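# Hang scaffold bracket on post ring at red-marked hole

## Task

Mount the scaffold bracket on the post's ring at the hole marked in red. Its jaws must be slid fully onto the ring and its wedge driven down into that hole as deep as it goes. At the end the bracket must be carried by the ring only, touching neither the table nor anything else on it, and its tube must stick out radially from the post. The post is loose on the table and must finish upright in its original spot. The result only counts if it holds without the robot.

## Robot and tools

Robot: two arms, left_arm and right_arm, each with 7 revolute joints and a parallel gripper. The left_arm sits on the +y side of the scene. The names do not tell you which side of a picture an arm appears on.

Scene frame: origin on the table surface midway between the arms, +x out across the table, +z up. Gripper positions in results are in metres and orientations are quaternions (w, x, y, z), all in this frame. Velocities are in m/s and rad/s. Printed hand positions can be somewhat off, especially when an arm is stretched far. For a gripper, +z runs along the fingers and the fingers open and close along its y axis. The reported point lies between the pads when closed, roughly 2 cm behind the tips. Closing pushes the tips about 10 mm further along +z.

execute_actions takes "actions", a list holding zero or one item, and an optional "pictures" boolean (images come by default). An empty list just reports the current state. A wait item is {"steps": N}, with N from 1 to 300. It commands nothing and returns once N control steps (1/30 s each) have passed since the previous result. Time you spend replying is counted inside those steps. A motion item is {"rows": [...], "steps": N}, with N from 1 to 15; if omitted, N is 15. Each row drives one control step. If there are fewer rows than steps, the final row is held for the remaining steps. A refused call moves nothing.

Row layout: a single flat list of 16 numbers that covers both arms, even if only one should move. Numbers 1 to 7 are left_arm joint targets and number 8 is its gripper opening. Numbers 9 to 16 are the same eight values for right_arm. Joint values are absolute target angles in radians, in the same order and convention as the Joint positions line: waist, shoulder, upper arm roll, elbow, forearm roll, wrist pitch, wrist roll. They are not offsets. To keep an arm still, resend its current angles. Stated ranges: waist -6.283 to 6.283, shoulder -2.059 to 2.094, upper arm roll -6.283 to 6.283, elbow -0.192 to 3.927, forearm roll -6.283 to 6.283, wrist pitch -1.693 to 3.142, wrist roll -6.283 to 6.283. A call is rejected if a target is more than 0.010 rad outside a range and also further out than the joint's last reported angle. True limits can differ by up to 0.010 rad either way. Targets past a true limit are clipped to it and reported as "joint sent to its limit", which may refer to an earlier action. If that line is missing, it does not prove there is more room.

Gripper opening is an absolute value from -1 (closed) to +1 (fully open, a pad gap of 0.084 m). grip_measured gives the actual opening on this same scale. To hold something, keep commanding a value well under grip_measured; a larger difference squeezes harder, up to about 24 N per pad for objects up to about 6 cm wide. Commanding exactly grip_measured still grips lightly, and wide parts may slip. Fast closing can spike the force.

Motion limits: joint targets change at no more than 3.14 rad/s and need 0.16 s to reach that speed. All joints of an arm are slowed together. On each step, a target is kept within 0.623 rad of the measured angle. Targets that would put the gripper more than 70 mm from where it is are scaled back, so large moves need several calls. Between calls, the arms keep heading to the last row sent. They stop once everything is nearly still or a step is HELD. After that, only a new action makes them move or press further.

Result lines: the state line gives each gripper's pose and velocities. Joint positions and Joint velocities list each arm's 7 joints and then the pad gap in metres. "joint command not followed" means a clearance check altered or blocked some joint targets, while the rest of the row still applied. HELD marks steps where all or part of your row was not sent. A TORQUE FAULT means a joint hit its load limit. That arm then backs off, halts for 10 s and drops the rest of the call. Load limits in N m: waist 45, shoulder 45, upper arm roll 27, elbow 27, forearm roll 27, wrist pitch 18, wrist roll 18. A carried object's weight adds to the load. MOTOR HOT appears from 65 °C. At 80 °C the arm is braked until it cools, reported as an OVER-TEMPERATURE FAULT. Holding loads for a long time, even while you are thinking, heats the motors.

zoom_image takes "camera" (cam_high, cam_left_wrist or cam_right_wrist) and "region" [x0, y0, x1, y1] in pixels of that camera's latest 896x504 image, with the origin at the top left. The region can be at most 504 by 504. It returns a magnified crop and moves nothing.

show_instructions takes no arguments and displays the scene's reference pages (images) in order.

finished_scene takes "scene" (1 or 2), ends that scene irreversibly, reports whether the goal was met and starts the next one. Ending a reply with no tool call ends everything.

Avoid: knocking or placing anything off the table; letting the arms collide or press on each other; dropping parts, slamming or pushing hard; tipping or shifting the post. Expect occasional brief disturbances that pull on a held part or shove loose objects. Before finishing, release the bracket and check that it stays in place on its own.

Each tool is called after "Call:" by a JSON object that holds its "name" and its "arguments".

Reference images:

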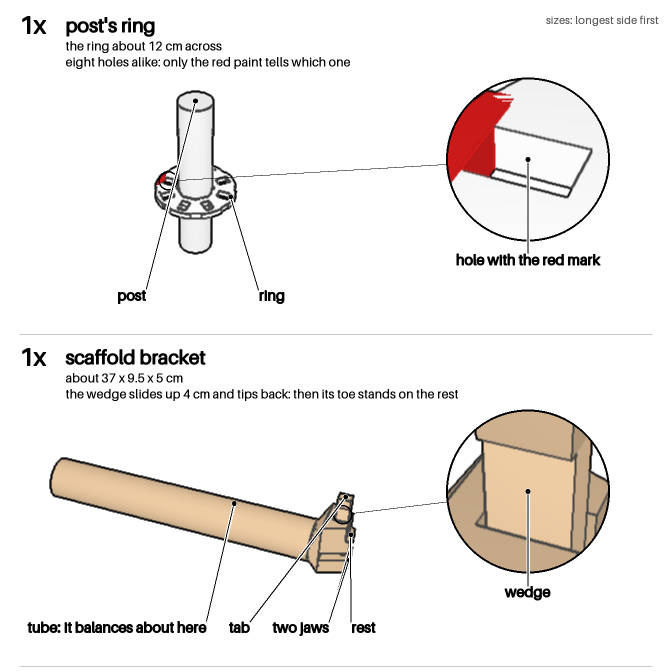

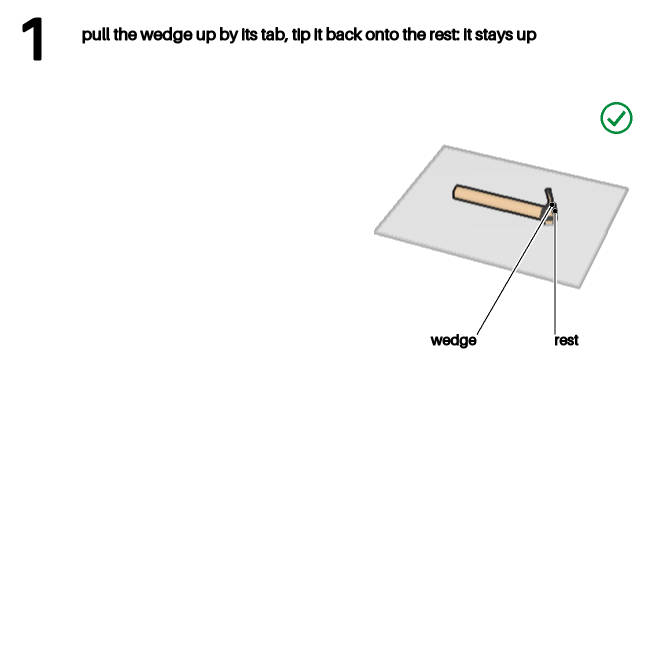

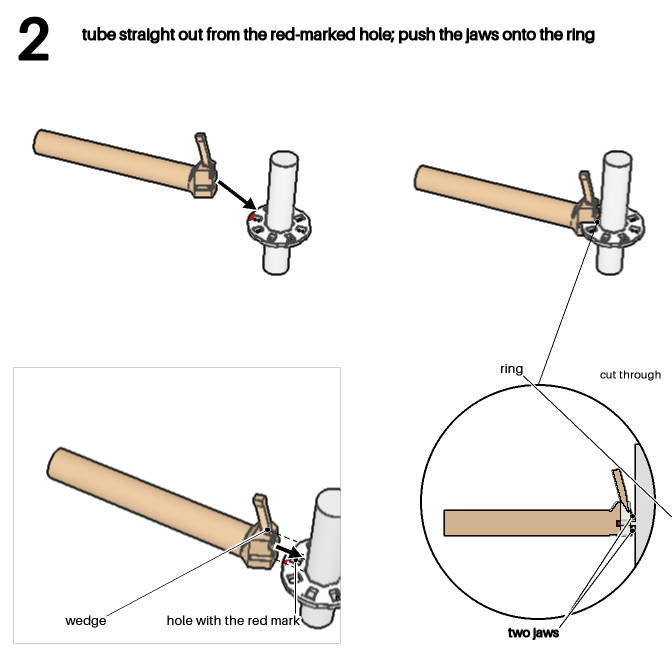

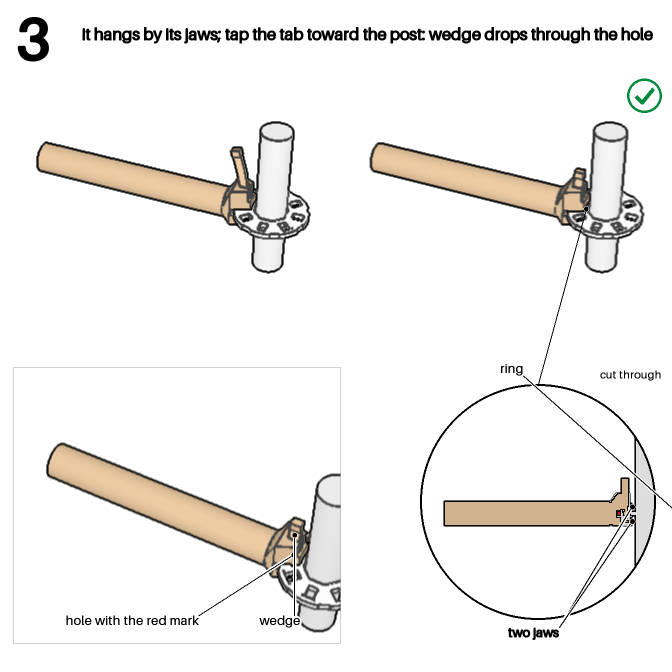

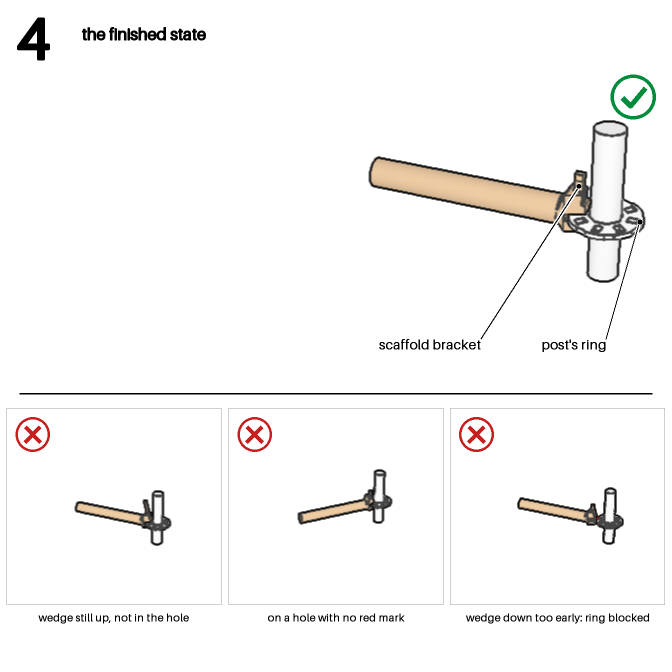

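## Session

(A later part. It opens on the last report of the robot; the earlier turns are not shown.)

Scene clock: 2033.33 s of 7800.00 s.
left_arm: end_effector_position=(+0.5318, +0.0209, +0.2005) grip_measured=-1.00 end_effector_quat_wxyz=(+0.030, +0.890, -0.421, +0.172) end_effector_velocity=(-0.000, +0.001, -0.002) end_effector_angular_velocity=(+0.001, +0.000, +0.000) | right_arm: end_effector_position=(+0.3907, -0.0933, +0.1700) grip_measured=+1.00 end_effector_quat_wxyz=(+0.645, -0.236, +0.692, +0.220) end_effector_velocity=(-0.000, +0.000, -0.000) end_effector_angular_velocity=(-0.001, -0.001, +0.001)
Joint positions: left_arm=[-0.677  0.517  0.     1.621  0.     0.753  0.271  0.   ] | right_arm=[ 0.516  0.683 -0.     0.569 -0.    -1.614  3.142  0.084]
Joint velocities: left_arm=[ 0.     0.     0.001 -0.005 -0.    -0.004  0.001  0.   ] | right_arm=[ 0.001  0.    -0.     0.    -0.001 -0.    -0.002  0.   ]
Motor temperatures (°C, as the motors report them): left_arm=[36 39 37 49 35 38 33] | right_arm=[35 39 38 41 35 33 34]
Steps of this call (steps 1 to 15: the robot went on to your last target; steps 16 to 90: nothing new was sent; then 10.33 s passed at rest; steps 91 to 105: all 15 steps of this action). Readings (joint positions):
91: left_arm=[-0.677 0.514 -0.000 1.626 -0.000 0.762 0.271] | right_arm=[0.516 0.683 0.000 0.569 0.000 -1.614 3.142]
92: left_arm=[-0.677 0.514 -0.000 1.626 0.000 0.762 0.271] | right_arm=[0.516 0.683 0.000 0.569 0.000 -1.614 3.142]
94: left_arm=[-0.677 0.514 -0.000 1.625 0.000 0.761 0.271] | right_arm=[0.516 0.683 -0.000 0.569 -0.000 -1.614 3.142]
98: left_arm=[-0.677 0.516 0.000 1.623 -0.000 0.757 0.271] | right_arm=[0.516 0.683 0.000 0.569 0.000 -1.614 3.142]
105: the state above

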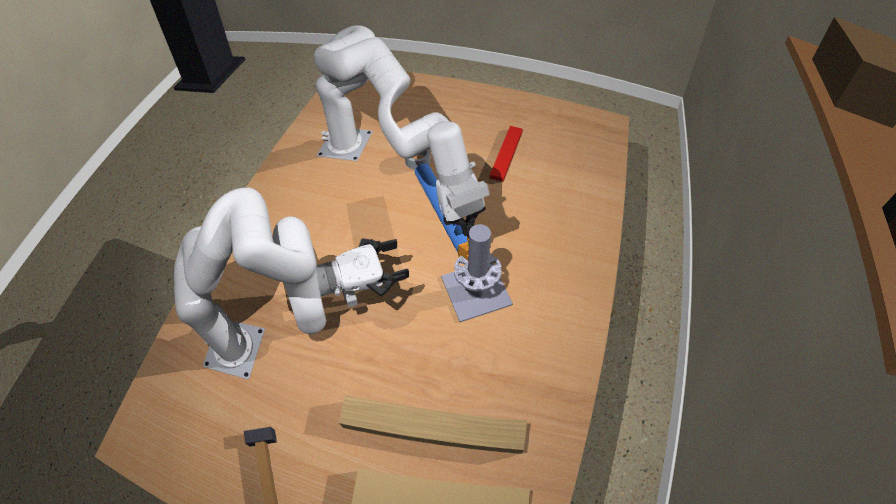

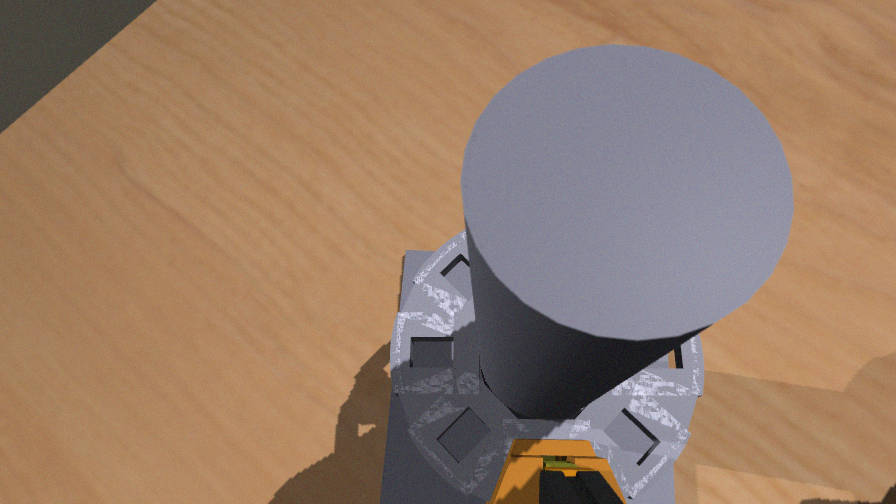

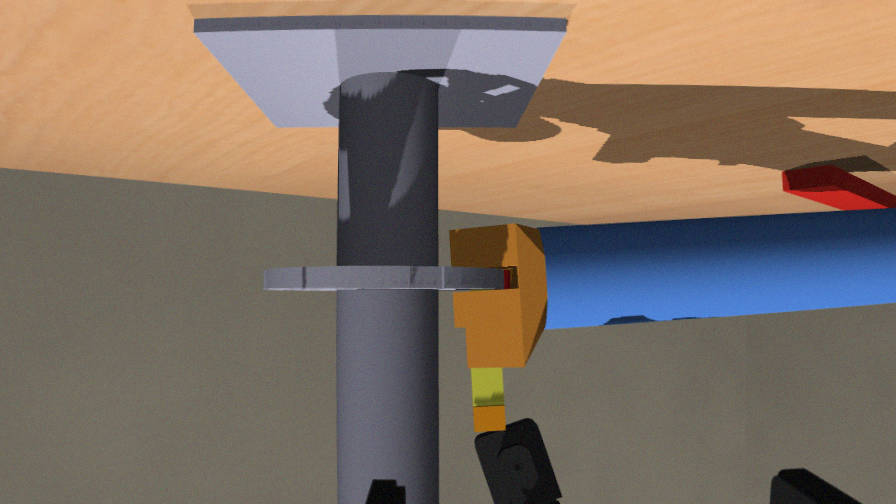

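Call:
{"name": "execute_actions", "arguments": {"actions": [{"rows": [[-0.6770,0.5179,0,1.6194,0,0.7515,0.2714,-1,0.516,0.6832,0,0.5692,0,-1.614,3.1416,1],[-0.6770,0.5183,0,1.6188,0,0.7505,0.2714,-1,0.516,0.6832,0,0.5692,0,-1.614,3.1416,1],[-0.6770,0.5186,0,1.6182,0,0.7496,0.2714,-1,0.516,0.6832,0,0.5692,0,-1.614,3.1416,1],[-0.6770,0.5190,0,1.6176,0,0.7486,0.2714,-1,0.516,0.6832,0,0.5692,0,-1.614,3.1416,1],[-0.6770,0.5194,0,1.6170,0,0.7476,0.2714,-1,0.516,0.6832,0,0.5692,0,-1.614,3.1416,1],[-0.6770,0.5197,0,1.6164,0,0.7467,0.2714,-1,0.516,0.6832,0,0.5692,0,-1.614,3.1416,1],[-0.6770,0.5201,0,1.6158,0,0.7457,0.2714,-1,0.516,0.6832,0,0.5692,0,-1.614,3.1416,1],[-0.6770,0.5205,0,1.6151,0,0.7446,0.2714,-1,0.516,0.6832,0,0.5692,0,-1.614,3.1416,1]], "steps": 15}]}}

Call:
{"name": "zoom_image", "arguments": {"camera": "cam_right_wrist", "region": [400, 200, 640, 470]}}

Scene clock: 2047.83 s of 7800.00 s.
left_arm: end_effector_position=(+0.5322, +0.0207, +0.1990) grip_measured=-1.00 end_effector_quat_wxyz=(+0.030, +0.890, -0.421, +0.173) end_effector_velocity=(+0.000, -0.001, -0.001) end_effector_angular_velocity=(-0.001, -0.001, -0.000) | right_arm: end_effector_position=(+0.3907, -0.0933, +0.1700) grip_measured=+1.00 end_effector_quat_wxyz=(+0.645, -0.236, +0.692, +0.220) end_effector_velocity=(-0.000, +0.000, -0.000) end_effector_angular_velocity=(+0.002, +0.003, +0.000)
Joint positions: left_arm=[-0.677  0.518  0.     1.617  0.     0.745  0.271  0.   ] | right_arm=[ 0.516  0.683  0.     0.569  0.    -1.614  3.142  0.084]
Joint velocities: left_arm=[-0.001  0.002  0.    -0.001 -0.    -0.003 -0.     0.   ] | right_arm=[ 0.     0.001  0.001  0.     0.001  0.     0.003 -0.   ]
Motor temperatures (°C, as the motors report them): left_arm=[36 39 37 48 35 38 33] | right_arm=[35 39 38 41 35 33 34]
Steps of this call (steps 1 to 15: the robot went on to your last target; steps 16 to 90: nothing new was sent; then 11.00 s passed at rest; steps 91 to 105: all 15 steps of this action). Readings (joint positions):
91: left_arm=[-0.677 0.517 -0.000 1.620 -0.000 0.752 0.271] | right_arm=[0.516 0.683 0.000 0.569 -0.000 -1.614 3.142]
92: left_arm=[-0.677 0.518 -0.000 1.620 0.000 0.752 0.271] | right_arm=[0.516 0.683 0.000 0.569 0.000 -1.614 3.142]
94: left_arm=[-0.677 0.518 -0.000 1.619 -0.000 0.751 0.271] | right_arm=[0.516 0.683 -0.000 0.569 0.000 -1.614 3.142]
98: left_arm=[-0.677 0.518 -0.000 1.618 -0.000 0.748 0.271] | right_arm=[0.516 0.683 -0.000 0.569 0.000 -1.614 3.142]
105: the state above

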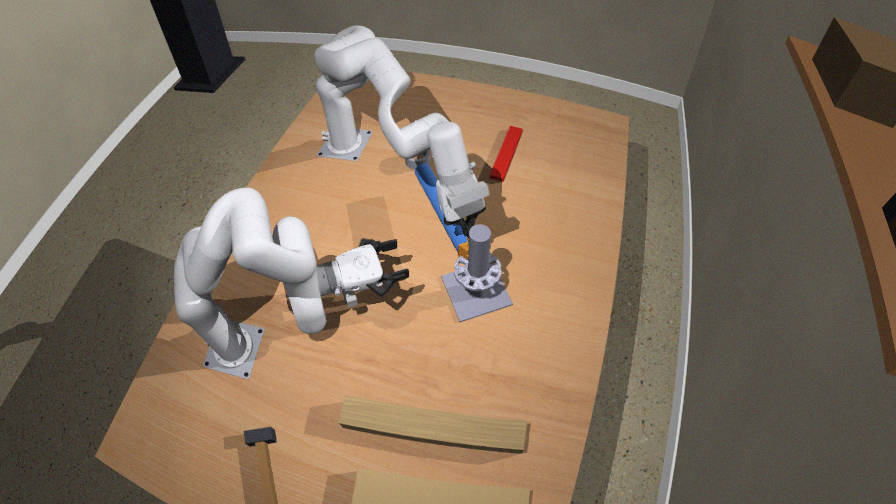

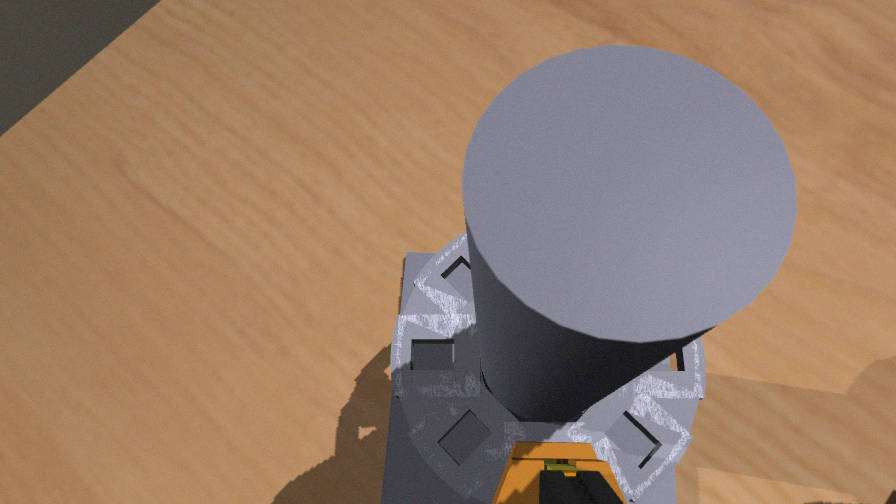

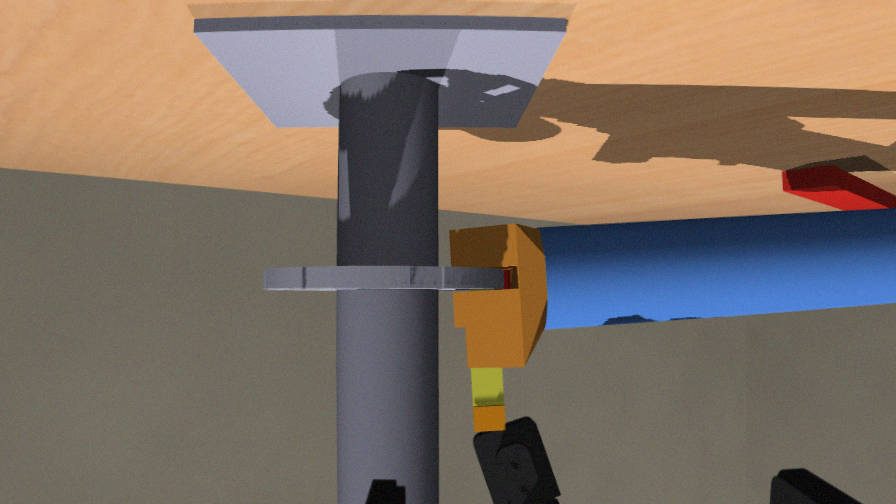

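Region (400, 200, 640, 470) of cam_right_wrist's 896x504 image, scaled by 1.867, with more detail than that image has.

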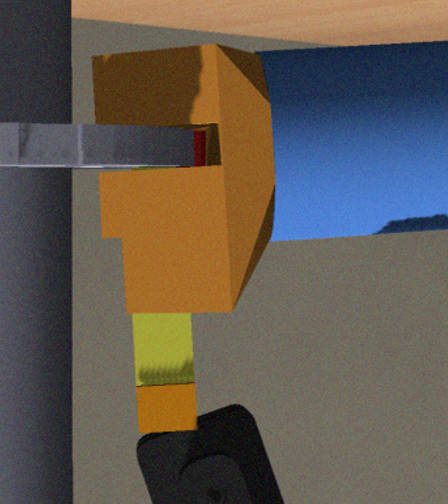

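Call:
{"name": "execute_actions", "arguments": {"actions": [{"rows": [[-0.6770,0.5165,0,1.6225,0,0.7560,0.2714,-1,0.516,0.6832,0,0.5692,0,-1.614,3.1416,1],[-0.6770,0.5115,0,1.6310,0,0.7695,0.2714,-1,0.516,0.6832,0,0.5692,0,-1.614,3.1416,1],[-0.6770,0.5060,0,1.6420,0,0.7860,0.2714,-1,0.516,0.6832,0,0.5692,0,-1.614,3.1416,1],[-0.6770,0.5017,0,1.6509,0,0.7992,0.2714,-1,0.516,0.6832,0,0.5692,0,-1.614,3.1416,1],[-0.6770,0.5017,0,1.6509,0,0.7992,0.2714,-1,0.516,0.6832,0,0.5692,0,-1.614,3.1416,1],[-0.6747,0.4993,0,1.6461,0,0.8143,0.2737,-1,0.516,0.6832,0,0.5692,0,-1.614,3.1416,1],[-0.6706,0.4950,0,1.6375,0,0.8415,0.2778,-1,0.516,0.6832,0,0.5692,0,-1.614,3.1416,1],[-0.6651,0.4892,0,1.6260,0,0.8778,0.2833,-0.8,0.516,0.6832,0,0.5692,0,-1.614,3.1416,1],[-0.6592,0.4830,0,1.6135,0,0.9171,0.2892,-0.6,0.516,0.6832,0,0.5692,0,-1.614,3.1416,1],[-0.6532,0.4767,0,1.6011,0,0.9563,0.2952,-0.4,0.516,0.6832,0,0.5692,0,-1.614,3.1416,1],[-0.6473,0.4705,0,1.5886,0,0.9956,0.3011,-0.2,0.516,0.6832,0,0.5692,0,-1.614,3.1416,1],[-0.6414,0.4643,0,1.5762,0,1.0349,0.3070,0.0,0.516,0.6832,0,0.5692,0,-1.614,3.1416,1],[-0.6363,0.4590,0,1.5656,0,1.0682,0.3121,0.2,0.516,0.6832,0,0.5692,0,-1.614,3.1416,1],[-0.6329,0.4554,0,1.5585,0,1.0908,0.3155,0.4,0.516,0.6832,0,0.5692,0,-1.614,3.1416,1],[-0.6313,0.4537,0,1.5551,0,1.1014,0.3171,0.5,0.516,0.6832,0,0.5692,0,-1.614,3.1416,1]], "steps": 15}], "pictures": false}}

Call:
{"name": "execute_actions", "arguments": {"actions": [{"steps": 12}]}}

Scene clock: 2124.87 s of 7800.00 s.
left_arm: end_effector_position=(+0.4901, +0.0745, +0.1801) grip_measured=+0.11 end_effector_quat_wxyz=(+0.007, +0.903, -0.427, +0.054) end_effector_velocity=(-0.210, +0.267, -0.139) end_effector_angular_velocity=(+0.636, +0.926, +0.027) | right_arm: end_effector_position=(+0.3907, -0.0933, +0.1700) grip_measured=+1.00 end_effector_quat_wxyz=(+0.645, -0.236, +0.692, +0.220) end_effector_velocity=(+0.000, -0.000, +0.000) end_effector_angular_velocity=(-0.001, -0.002, -0.000)
Joint positions: left_arm=[-0.646  0.472  0.001  1.584  0.     1.003  0.302  0.049] | right_arm=[ 0.516  0.683  0.     0.569  0.    -1.614  3.142  0.084]
Joint velocities: left_arm=[ 0.158 -0.159  0.015 -0.311  0.     0.971  0.146  0.192] | right_arm=[ 0.    -0.001 -0.     0.     0.    -0.    -0.002  0.   ]
Motor temperatures (°C, as the motors report them): left_arm=[36 38 37 45 35 38 33] | right_arm=[35 39 38 41 35 33 34]
Steps of this call (steps 1 to 15: the robot went on to your last target; steps 16 to 90: nothing new was sent; then 73.53 s passed at rest; steps 91 to 105: all 15 steps of this action). Readings (joint positions):
91: left_arm=[-0.677 0.520 -0.000 1.615 -0.000 0.745 0.271] | right_arm=[0.516 0.683 -0.000 0.569 -0.000 -1.614 3.142]
92: left_arm=[-0.677 0.520 -0.000 1.617 -0.000 0.747 0.271] | right_arm=[0.516 0.683 0.000 0.569 0.000 -1.614 3.142]
94: left_arm=[-0.677 0.518 0.000 1.622 0.000 0.763 0.271] | right_arm=[0.516 0.683 0.000 0.569 -0.000 -1.614 3.142]
98: left_arm=[-0.676 0.510 -0.001 1.634 0.000 0.806 0.273] | right_arm=[0.516 0.683 0.000 0.569 -0.000 -1.614 3.142]
105: the state above

Scene clock: 2125.27 s of 7800.00 s.
left_arm: end_effector_position=(+0.4678, +0.0983, +0.1702) grip_measured=+0.49 end_effector_quat_wxyz=(+0.000, +0.904, -0.428, +0.001) end_effector_velocity=(-0.001, +0.009, -0.003) end_effector_angular_velocity=(+0.013, +0.014, +0.009) | right_arm: end_effector_position=(+0.3907, -0.0933, +0.1700) grip_measured=+1.00 end_effector_quat_wxyz=(+0.645, -0.236, +0.692, +0.220) end_effector_velocity=(+0.000, -0.001, -0.000) end_effector_angular_velocity=(+0.001, +0.002, -0.001)
Joint positions: left_arm=[-0.632  0.454 -0.     1.556 -0.     1.1    0.317  0.065] | right_arm=[ 0.516  0.683 -0.     0.569  0.    -1.614  3.142  0.084]
Joint velocities: left_arm=[ 0.005 -0.001  0.006 -0.007  0.001  0.013  0.002 -0.   ] | right_arm=[-0.     0.    -0.001 -0.     0.    -0.     0.003 -0.   ]
Motor temperatures (°C, as the motors report them): left_arm=[36 38 37 45 35 38 33] | right_arm=[35 39 38 41 35 33 34]
Steps of this call (steps 1 to 12: the robot went on to your last target). Readings (joint positions):
1: left_arm=[-0.641 0.467 0.001 1.574 0.000 1.033 0.307] | right_arm=[0.516 0.683 -0.000 0.569 0.000 -1.614 3.142]
2: left_arm=[-0.637 0.463 0.002 1.566 0.000 1.056 0.310] | right_arm=[0.516 0.683 0.000 0.569 -0.000 -1.614 3.142]
4: left_arm=[-0.633 0.459 0.002 1.559 0.000 1.081 0.314] | right_arm=[0.516 0.683 0.000 0.569 0.000 -1.614 3.142]
8: left_arm=[-0.632 0.455 -0.001 1.557 -0.000 1.097 0.316] | right_arm=[0.516 0.683 -0.000 0.569 -0.000 -1.614 3.142]
12: the state above

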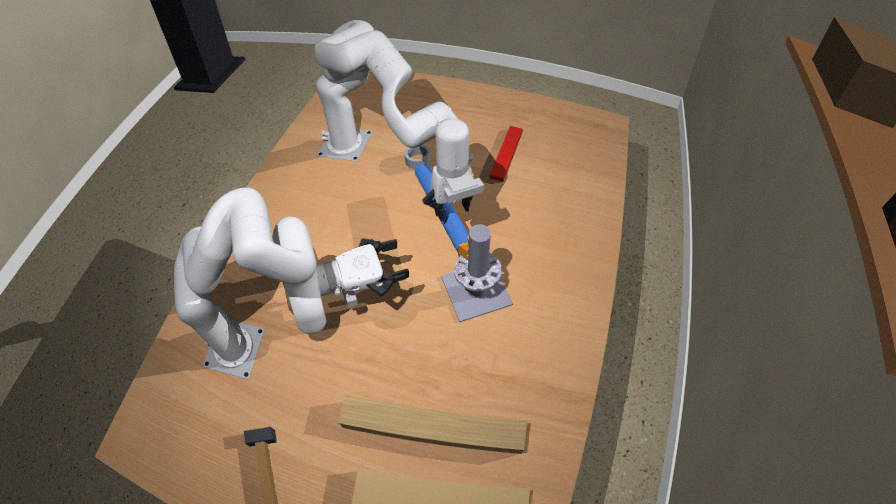

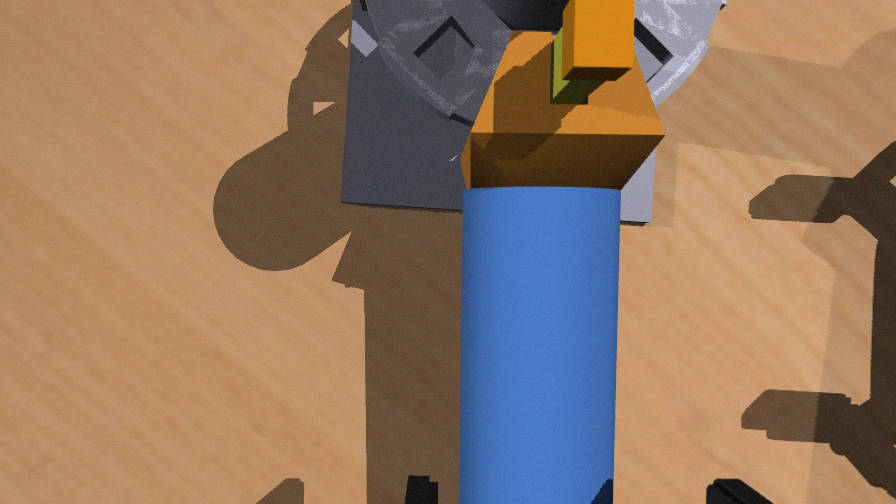

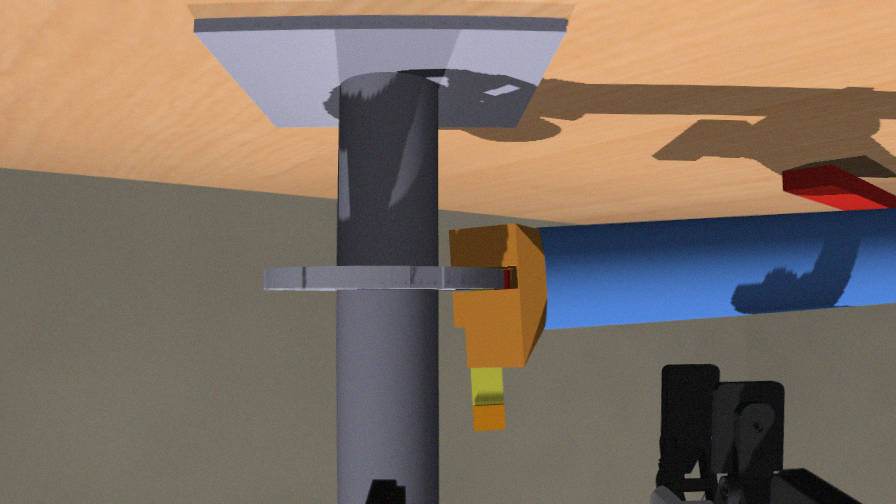

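Call:
{"name": "zoom_image", "arguments": {"camera": "cam_right_wrist", "region": [400, 200, 640, 470]}}

Call:
{"name": "execute_actions", "arguments": {"actions": [{"rows": [[-0.6313,0.4570,0,1.5510,0,1.0940,0.3171,0.5,0.516,0.6832,0,0.5692,0,-1.614,3.1416,1],[-0.6313,0.4633,0,1.5432,0,1.0799,0.3171,0.5,0.516,0.6832,0,0.5692,0,-1.614,3.1416,1],[-0.6313,0.4718,0,1.5328,0,1.0610,0.3171,0.5,0.516,0.6832,0,0.5692,0,-1.614,3.1416,1],[-0.6313,0.4815,0,1.5212,0,1.0397,0.3171,0.5,0.516,0.6832,0,0.5692,0,-1.614,3.1416,1],[-0.6313,0.4915,0,1.5098,0,1.0183,0.3171,0.5,0.516,0.6832,0,0.5692,0,-1.614,3.1416,1],[-0.6313,0.5012,0,1.4992,0,0.9980,0.3171,0.5,0.516,0.6832,0,0.5692,0,-1.614,3.1416,1],[-0.6313,0.5100,0,1.4895,0,0.9795,0.3171,0.5,0.516,0.6832,0,0.5692,0,-1.614,3.1416,1],[-0.6313,0.5168,0,1.4828,0,0.9660,0.3171,0.5,0.516,0.6832,0,0.5692,0,-1.614,3.1416,1],[-0.6313,0.5208,0,1.4793,0,0.9585,0.3171,0.5,0.516,0.6832,0,0.5692,0,-1.614,3.1416,1],[-0.6313,0.5222,0,1.4781,0,0.9559,0.3171,0.5,0.516,0.6832,0,0.5692,0,-1.614,3.1416,1],[-0.6313,0.5222,0,1.4781,0,0.9559,0.3171,0.5,0.516,0.6832,0,0.5692,0,-1.614,3.1416,1],[-0.6313,0.5222,0,1.4781,0,0.9559,0.3171,0.45,0.516,0.6832,0,0.5692,0,-1.614,3.1416,1],[-0.6313,0.5222,0,1.4781,0,0.9559,0.3171,0.38,0.516,0.6832,0,0.5692,0,-1.614,3.1416,1],[-0.6313,0.5222,0,1.4781,0,0.9559,0.3171,0.31,0.516,0.6832,0,0.5692,0,-1.614,3.1416,1],[-0.6313,0.5222,0,1.4781,0,0.9559,0.3171,0.25,0.516,0.6832,0,0.5692,0,-1.614,3.1416,1]], "steps": 15}], "pictures": false}}

Call:
{"name": "execute_actions", "arguments": {"actions": [{"steps": 12}]}}

Region (400, 200, 640, 470) of cam_right_wrist's 896x504 image, scaled by 1.867, with more detail than that image has.

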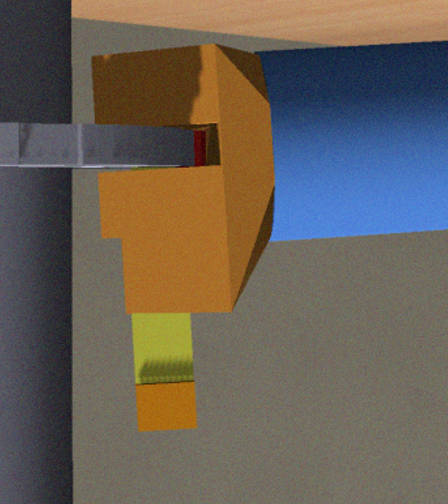

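Scene clock: 2146.17 s of 7800.00 s.
left_arm: end_effector_position=(+0.4673, +0.0993, +0.1101) grip_measured=+0.28 end_effector_quat_wxyz=(-0.000, +0.904, -0.428, -0.001) end_effector_velocity=(+0.019, -0.012, +0.014) end_effector_angular_velocity=(-0.046, -0.072, -0.001) | right_arm: end_effector_position=(+0.3907, -0.0933, +0.1700) grip_measured=+1.00 end_effector_quat_wxyz=(+0.645, -0.236, +0.692, +0.220) end_effector_velocity=(+0.000, -0.000, +0.000) end_effector_angular_velocity=(-0.001, -0.001, +0.000)
Joint positions: left_arm=[-0.631  0.521  0.     1.48  -0.     0.961  0.317  0.056] | right_arm=[ 0.516  0.683  0.     0.569 -0.    -1.614  3.142  0.084]
Joint velocities: left_arm=[-0.    -0.006 -0.     0.012  0.    -0.067  0.    -0.077] | right_arm=[-0.001  0.    -0.     0.    -0.001 -0.    -0.001  0.   ]
Motor temperatures (°C, as the motors report them): left_arm=[36 39 37 47 35 38 33] | right_arm=[35 39 38 41 35 33 34]
Steps of this call (steps 1 to 30: the robot went on to your last target; steps 31 to 90: nothing new was sent; then 17.40 s passed at rest; steps 91 to 105: all 15 steps of this action). Readings (joint positions):
91: left_arm=[-0.631 0.454 -0.000 1.555 -0.000 1.101 0.317] | right_arm=[0.516 0.683 0.000 0.569 -0.000 -1.614 3.142]
92: left_arm=[-0.631 0.454 -0.000 1.554 0.000 1.099 0.317] | right_arm=[0.516 0.683 0.000 0.569 -0.000 -1.614 3.142]
94: left_arm=[-0.631 0.459 -0.000 1.548 0.000 1.085 0.317] | right_arm=[0.516 0.683 0.000 0.569 0.000 -1.614 3.142]
98: left_arm=[-0.631 0.489 -0.000 1.513 0.000 1.024 0.317] | right_arm=[0.516 0.683 -0.000 0.569 -0.000 -1.614 3.142]
105: the state above

Scene clock: 2146.57 s of 7800.00 s.
left_arm: end_effector_position=(+0.4677, +0.0990, +0.1092) grip_measured=+0.24 end_effector_quat_wxyz=(+0.000, +0.904, -0.428, +0.000) end_effector_velocity=(-0.000, -0.001, -0.001) end_effector_angular_velocity=(-0.000, +0.000, -0.002) | right_arm: end_effector_position=(+0.3907, -0.0933, +0.1700) grip_measured=+1.00 end_effector_quat_wxyz=(+0.645, -0.236, +0.692, +0.220) end_effector_velocity=(+0.001, -0.001, +0.000) end_effector_angular_velocity=(-0.000, -0.000, -0.004)
Joint positions: left_arm=[-0.631  0.522  0.     1.478  0.     0.956  0.317  0.054] | right_arm=[ 0.516  0.683  0.     0.569  0.    -1.614  3.142  0.084]
Joint velocities: left_arm=[-0.     0.001 -0.001 -0.     0.    -0.001  0.    -0.   ] | right_arm=[-0.001 -0.    -0.001 -0.     0.002  0.    -0.    -0.   ]
Motor temperatures (°C, as the motors report them): left_arm=[36 39 37 47 35 38 33] | right_arm=[35 39 38 41 35 33 34]
Steps of this call (steps 1 to 12: the robot went on to your last target). Readings (joint positions):
1: left_arm=[-0.631 0.521 0.000 1.480 0.000 0.959 0.317] | right_arm=[0.516 0.683 -0.000 0.569 0.000 -1.614 3.142]
2: left_arm=[-0.631 0.520 -0.000 1.480 0.000 0.958 0.317] | right_arm=[0.516 0.683 0.000 0.569 0.000 -1.614 3.142]
4: left_arm=[-0.631 0.521 -0.000 1.480 0.000 0.957 0.317] | right_arm=[0.516 0.683 0.000 0.569 0.000 -1.614 3.142]
8: left_arm=[-0.631 0.522 -0.000 1.479 0.000 0.956 0.317] | right_arm=[0.516 0.683 -0.000 0.569 -0.000 -1.614 3.142]
12: the state above

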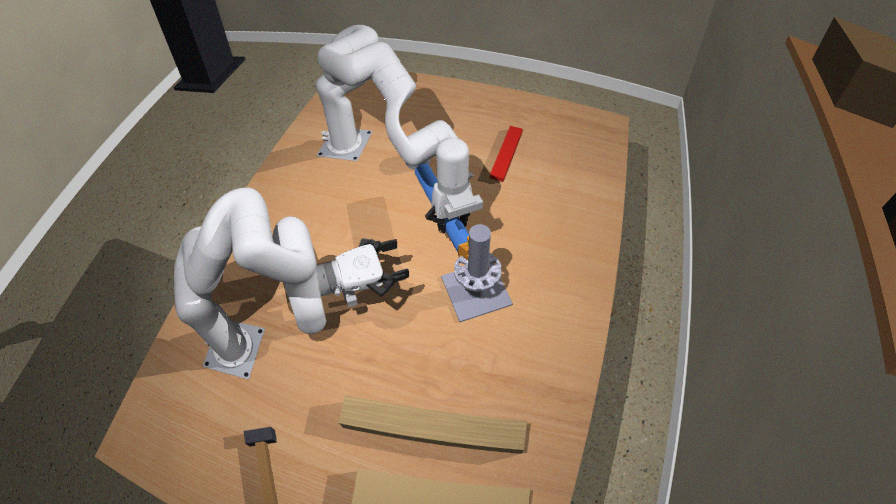

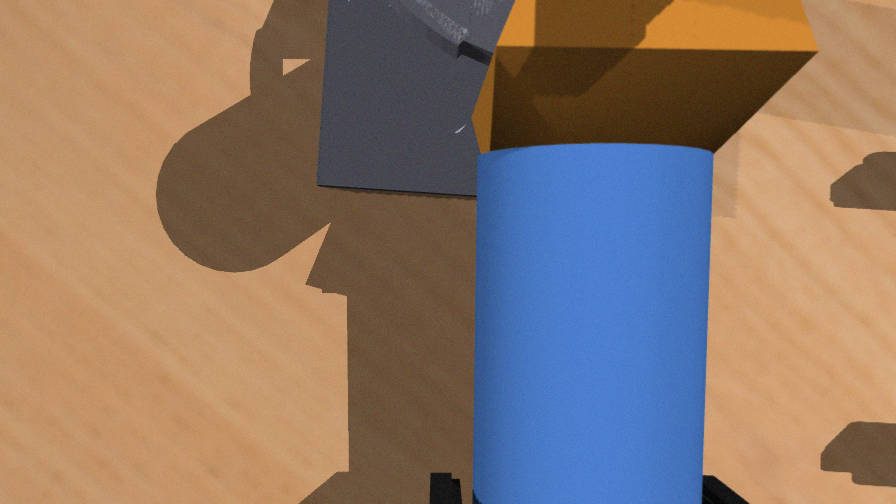

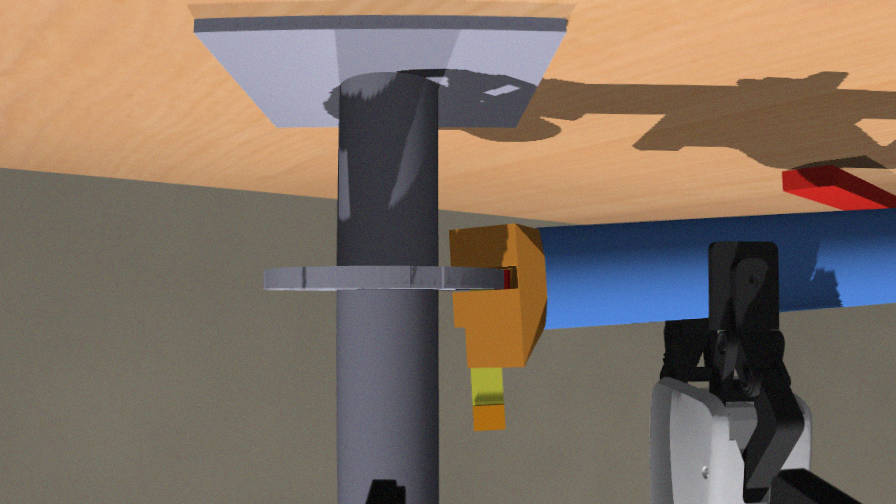

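Call:
{"name": "execute_actions", "arguments": {"actions": [{"rows": [[-0.6313,0.5222,0,1.4781,0,0.9559,0.3171,0.21,0.516,0.6832,0,0.5692,0,-1.614,3.1416,1],[-0.6313,0.5222,0,1.4781,0,0.9559,0.3171,0.18,0.516,0.6832,0,0.5692,0,-1.614,3.1416,1],[-0.6313,0.5222,0,1.4781,0,0.9559,0.3171,0.15,0.516,0.6832,0,0.5692,0,-1.614,3.1416,1],[-0.6313,0.5222,0,1.4781,0,0.9559,0.3171,0.12,0.516,0.6832,0,0.5692,0,-1.614,3.1416,1],[-0.6313,0.5222,0,1.4781,0,0.9559,0.3171,0.05,0.516,0.6832,0,0.5692,0,-1.614,3.1416,1],[-0.6313,0.5222,0,1.4781,0,0.9559,0.3171,-0.1,0.516,0.6832,0,0.5692,0,-1.614,3.1416,1],[-0.6313,0.5222,0,1.4781,0,0.9559,0.3171,-0.4,0.516,0.6832,0,0.5692,0,-1.614,3.1416,1],[-0.6313,0.5222,0,1.4781,0,0.9559,0.3171,-0.7,0.516,0.6832,0,0.5692,0,-1.614,3.1416,1],[-0.6313,0.5222,0,1.4781,0,0.9559,0.3171,-1,0.516,0.6832,0,0.5692,0,-1.614,3.1416,1]], "steps": 12}], "pictures": false}}

Call:
{"name": "execute_actions", "arguments": {"actions": [{"rows": [[-0.6313,0.5236,0,1.4819,0,0.9608,0.3171,-1,0.516,0.6832,0,0.5692,0,-1.614,3.1416,1],[-0.6313,0.5250,0,1.4858,0,0.9657,0.3171,-1,0.516,0.6832,0,0.5692,0,-1.614,3.1416,1],[-0.6313,0.5264,0,1.4896,0,0.9707,0.3171,-1,0.516,0.6832,0,0.5692,0,-1.614,3.1416,1],[-0.6313,0.5278,0,1.4934,0,0.9756,0.3171,-1,0.516,0.6832,0,0.5692,0,-1.614,3.1416,1],[-0.6313,0.5292,0,1.4972,0,0.9805,0.3171,-1,0.516,0.6832,0,0.5692,0,-1.614,3.1416,1],[-0.6313,0.5307,0,1.5011,0,0.9854,0.3171,-1,0.516,0.6832,0,0.5692,0,-1.614,3.1416,1],[-0.6313,0.5321,0,1.5049,0,0.9903,0.3171,-1,0.516,0.6832,0,0.5692,0,-1.614,3.1416,1],[-0.6313,0.5335,0,1.5087,0,0.9952,0.3171,-1,0.516,0.6832,0,0.5692,0,-1.614,3.1416,1],[-0.6313,0.5349,0,1.5125,0,1.0002,0.3171,-1,0.516,0.6832,0,0.5692,0,-1.614,3.1416,1],[-0.6313,0.5363,0,1.5164,0,1.0051,0.3171,-1,0.516,0.6832,0,0.5692,0,-1.614,3.1416,1],[-0.6313,0.5377,0,1.5202,0,1.0100,0.3171,-1,0.516,0.6832,0,0.5692,0,-1.614,3.1416,1],[-0.6313,0.5391,0,1.5240,0,1.0149,0.3171,-1,0.516,0.6832,0,0.5692,0,-1.614,3.1416,1]], "steps": 15}], "pictures": false}}

Call:
{"name": "execute_actions", "arguments": {"actions": [{"steps": 25}]}}

Call:
{"name": "zoom_image", "arguments": {"camera": "cam_right_wrist", "region": [400, 200, 640, 470]}}

Scene clock: 2180.93 s of 7800.00 s.
left_arm: end_effector_position=(+0.4674, +0.0988, +0.1091) grip_measured=+0.13 end_effector_quat_wxyz=(+0.000, +0.904, -0.428, -0.000) end_effector_velocity=(+0.001, +0.000, +0.001) end_effector_angular_velocity=(-0.000, -0.003, +0.001) | right_arm: end_effector_position=(+0.3907, -0.0933, +0.1700) grip_measured=+1.00 end_effector_quat_wxyz=(+0.645, -0.236, +0.692, +0.220) end_effector_velocity=(-0.000, +0.000, +0.000) end_effector_angular_velocity=(+0.001, +0.000, +0.000)
Joint positions: left_arm=[-0.631  0.522 -0.     1.478 -0.     0.956  0.317  0.05 ] | right_arm=[ 0.516  0.683  0.     0.569  0.    -1.614  3.142  0.084]
Joint velocities: left_arm=[ 0.     0.     0.001  0.002  0.001 -0.001  0.     0.   ] | right_arm=[ 0.     0.     0.     0.     0.    -0.     0.001  0.   ]
Motor temperatures (°C, as the motors report them): left_arm=[36 39 37 48 35 38 33] | right_arm=[35 39 38 41 35 33 34]
Steps of this call (steps 1 to 15: the robot went on to your last target; steps 16 to 90: nothing new was sent; then 30.97 s passed at rest; steps 91 to 102: all 12 steps of this action). Readings (joint positions):
91: left_arm=[-0.631 0.522 0.000 1.478 -0.000 0.956 0.317] | right_arm=[0.516 0.683 0.000 0.569 -0.000 -1.614 3.142]
92: left_arm=[-0.631 0.522 0.000 1.478 0.000 0.956 0.317] | right_arm=[0.516 0.683 0.000 0.569 -0.000 -1.614 3.142]
94: left_arm=[-0.631 0.522 -0.000 1.478 -0.000 0.956 0.317] | right_arm=[0.516 0.683 0.000 0.569 -0.000 -1.614 3.142]
98: left_arm=[-0.631 0.522 -0.000 1.478 -0.000 0.956 0.317] | right_arm=[0.516 0.683 -0.000 0.569 0.000 -1.614 3.142]
102: the state above

Scene clock: 2181.43 s of 7800.00 s.
left_arm: end_effector_position=(+0.4675, +0.0989, +0.1117) grip_measured=+0.13 end_effector_quat_wxyz=(-0.002, +0.904, -0.428, -0.014) end_effector_velocity=(-0.000, +0.000, +0.007) end_effector_angular_velocity=(+0.015, +0.023, +0.000) | right_arm: end_effector_position=(+0.3907, -0.0933, +0.1700) grip_measured=+1.00 end_effector_quat_wxyz=(+0.645, -0.236, +0.692, +0.220) end_effector_velocity=(-0.000, +0.001, -0.000) end_effector_angular_velocity=(+0.001, +0.001, +0.001)
Joint positions: left_arm=[-0.631  0.539 -0.     1.52  -0.     1.009  0.317  0.05 ] | right_arm=[ 0.516  0.683 -0.     0.569 -0.    -1.614  3.142  0.084]
Joint velocities: left_arm=[ 0.     0.011 -0.001  0.046  0.001  0.062 -0.001 -0.   ] | right_arm=[ 0.001  0.     0.     0.     0.001 -0.     0.001  0.   ]
Motor temperatures (°C, as the motors report them): left_arm=[36 39 37 48 35 38 33] | right_arm=[35 39 38 41 35 33 34]
Steps of this call (steps 1 to 15: all 15 steps of this action). Readings (joint positions):
1: left_arm=[-0.631 0.522 -0.000 1.478 -0.000 0.956 0.317] | right_arm=[0.516 0.683 0.000 0.569 -0.000 -1.614 3.142]
2: left_arm=[-0.631 0.522 -0.000 1.479 -0.000 0.958 0.317] | right_arm=[0.516 0.683 0.000 0.569 -0.000 -1.614 3.142]
4: left_arm=[-0.632 0.525 -0.000 1.484 -0.000 0.963 0.317] | right_arm=[0.516 0.683 -0.000 0.569 0.000 -1.614 3.142]
8: left_arm=[-0.632 0.531 -0.000 1.497 0.000 0.979 0.317] | right_arm=[0.516 0.683 0.000 0.569 -0.000 -1.614 3.142]
15: the state above

Scene clock: 2182.27 s of 7800.00 s.
left_arm: end_effector_position=(+0.4675, +0.0990, +0.1129) grip_measured=+0.13 end_effector_quat_wxyz=(-0.002, +0.904, -0.428, -0.015) end_effector_velocity=(+0.000, +0.001, +0.000) end_effector_angular_velocity=(+0.001, -0.001, +0.001) | right_arm: end_effector_position=(+0.3907, -0.0933, +0.1700) grip_measured=+1.00 end_effector_quat_wxyz=(+0.645, -0.236, +0.692, +0.220) end_effector_velocity=(+0.000, -0.000, -0.001) end_effector_angular_velocity=(-0.001, +0.001, -0.000)
Joint positions: left_arm=[-0.631  0.539 -0.     1.524 -0.     1.015  0.317  0.05 ] | right_arm=[ 0.516  0.683  0.     0.569 -0.    -1.614  3.142  0.084]
Joint velocities: left_arm=[-0.    -0.     0.001 -0.     0.    -0.    -0.001 -0.   ] | right_arm=[-0.     0.001 -0.     0.     0.    -0.     0.    -0.   ]
Motor temperatures (°C, as the motors report them): left_arm=[36 39 37 48 35 38 33] | right_arm=[35 39 38 41 35 33 34]
Steps of this call (steps 1 to 15: the robot went on to your last target; steps 16 to 25: nothing new was sent). Readings (joint positions):
1: left_arm=[-0.631 0.540 -0.000 1.521 -0.000 1.011 0.317] | right_arm=[0.516 0.683 0.000 0.569 0.000 -1.614 3.142]
2: left_arm=[-0.631 0.540 -0.000 1.522 -0.000 1.012 0.317] | right_arm=[0.516 0.683 0.000 0.569 -0.000 -1.614 3.142]
4: left_arm=[-0.631 0.540 -0.000 1.523 -0.000 1.013 0.317] | right_arm=[0.516 0.683 0.000 0.569 -0.000 -1.614 3.142]
8: left_arm=[-0.631 0.540 -0.000 1.524 -0.000 1.014 0.317] | right_arm=[0.516 0.683 0.000 0.569 0.000 -1.614 3.142]
25: the state above
All arms were judged still, so your last target was given up. Only a new action makes them travel on or press farther. Fingers that are still opening or closing keep moving.

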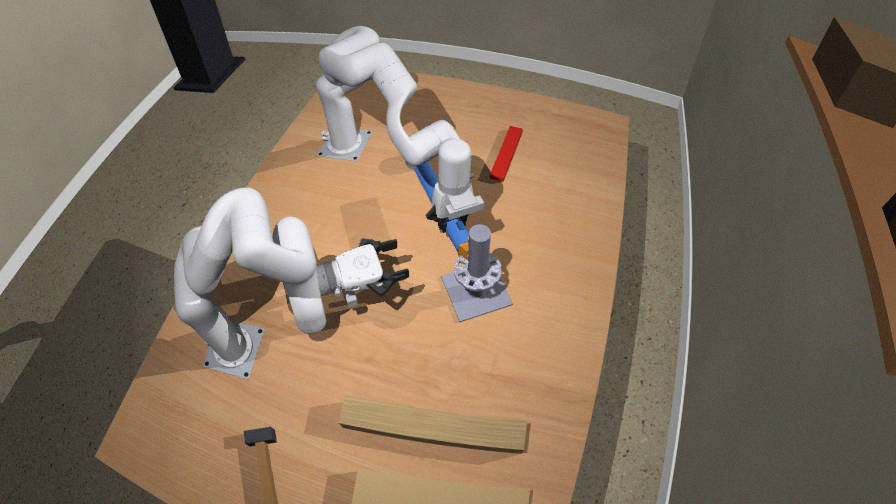

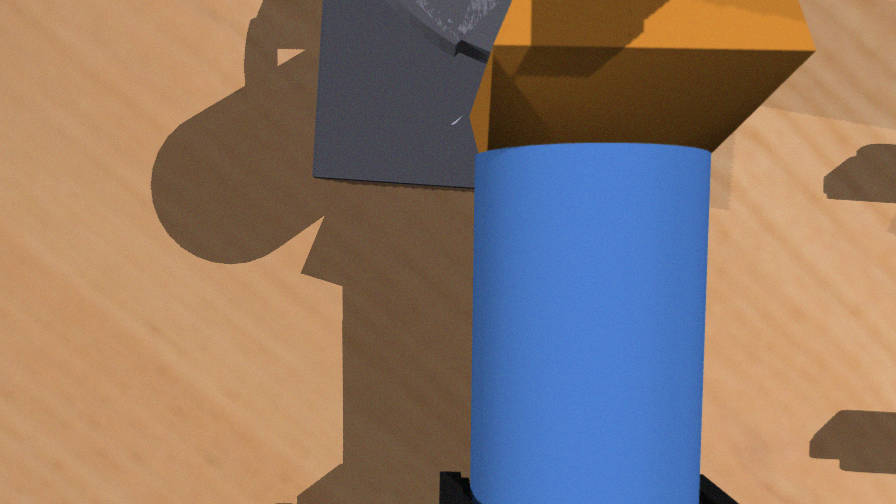

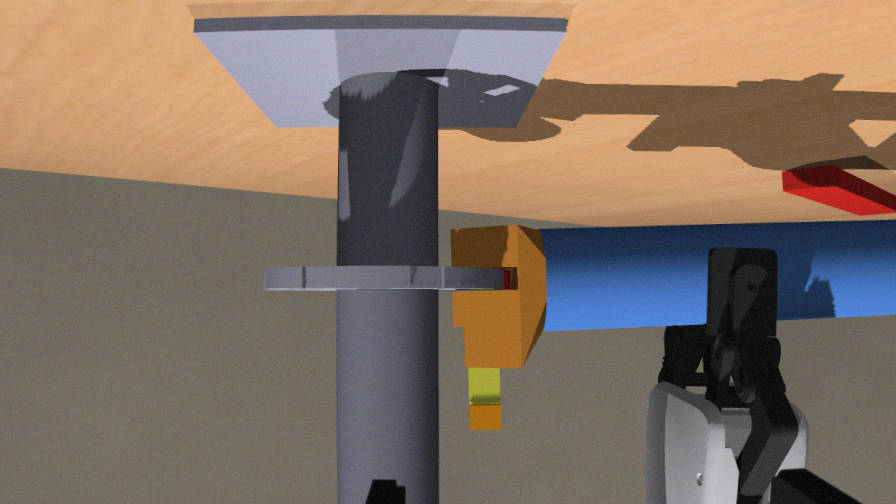

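Region (400, 200, 640, 470) of cam_right_wrist's 896x504 image, scaled by 1.867, with more detail than that image has.

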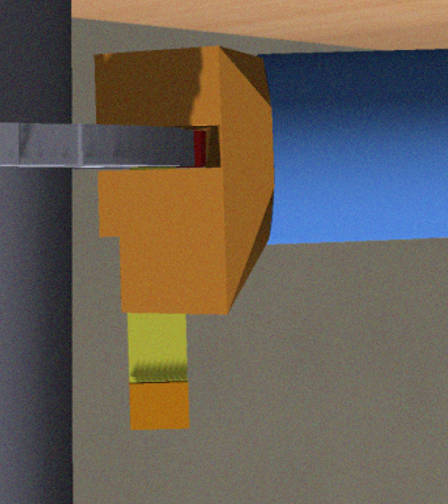

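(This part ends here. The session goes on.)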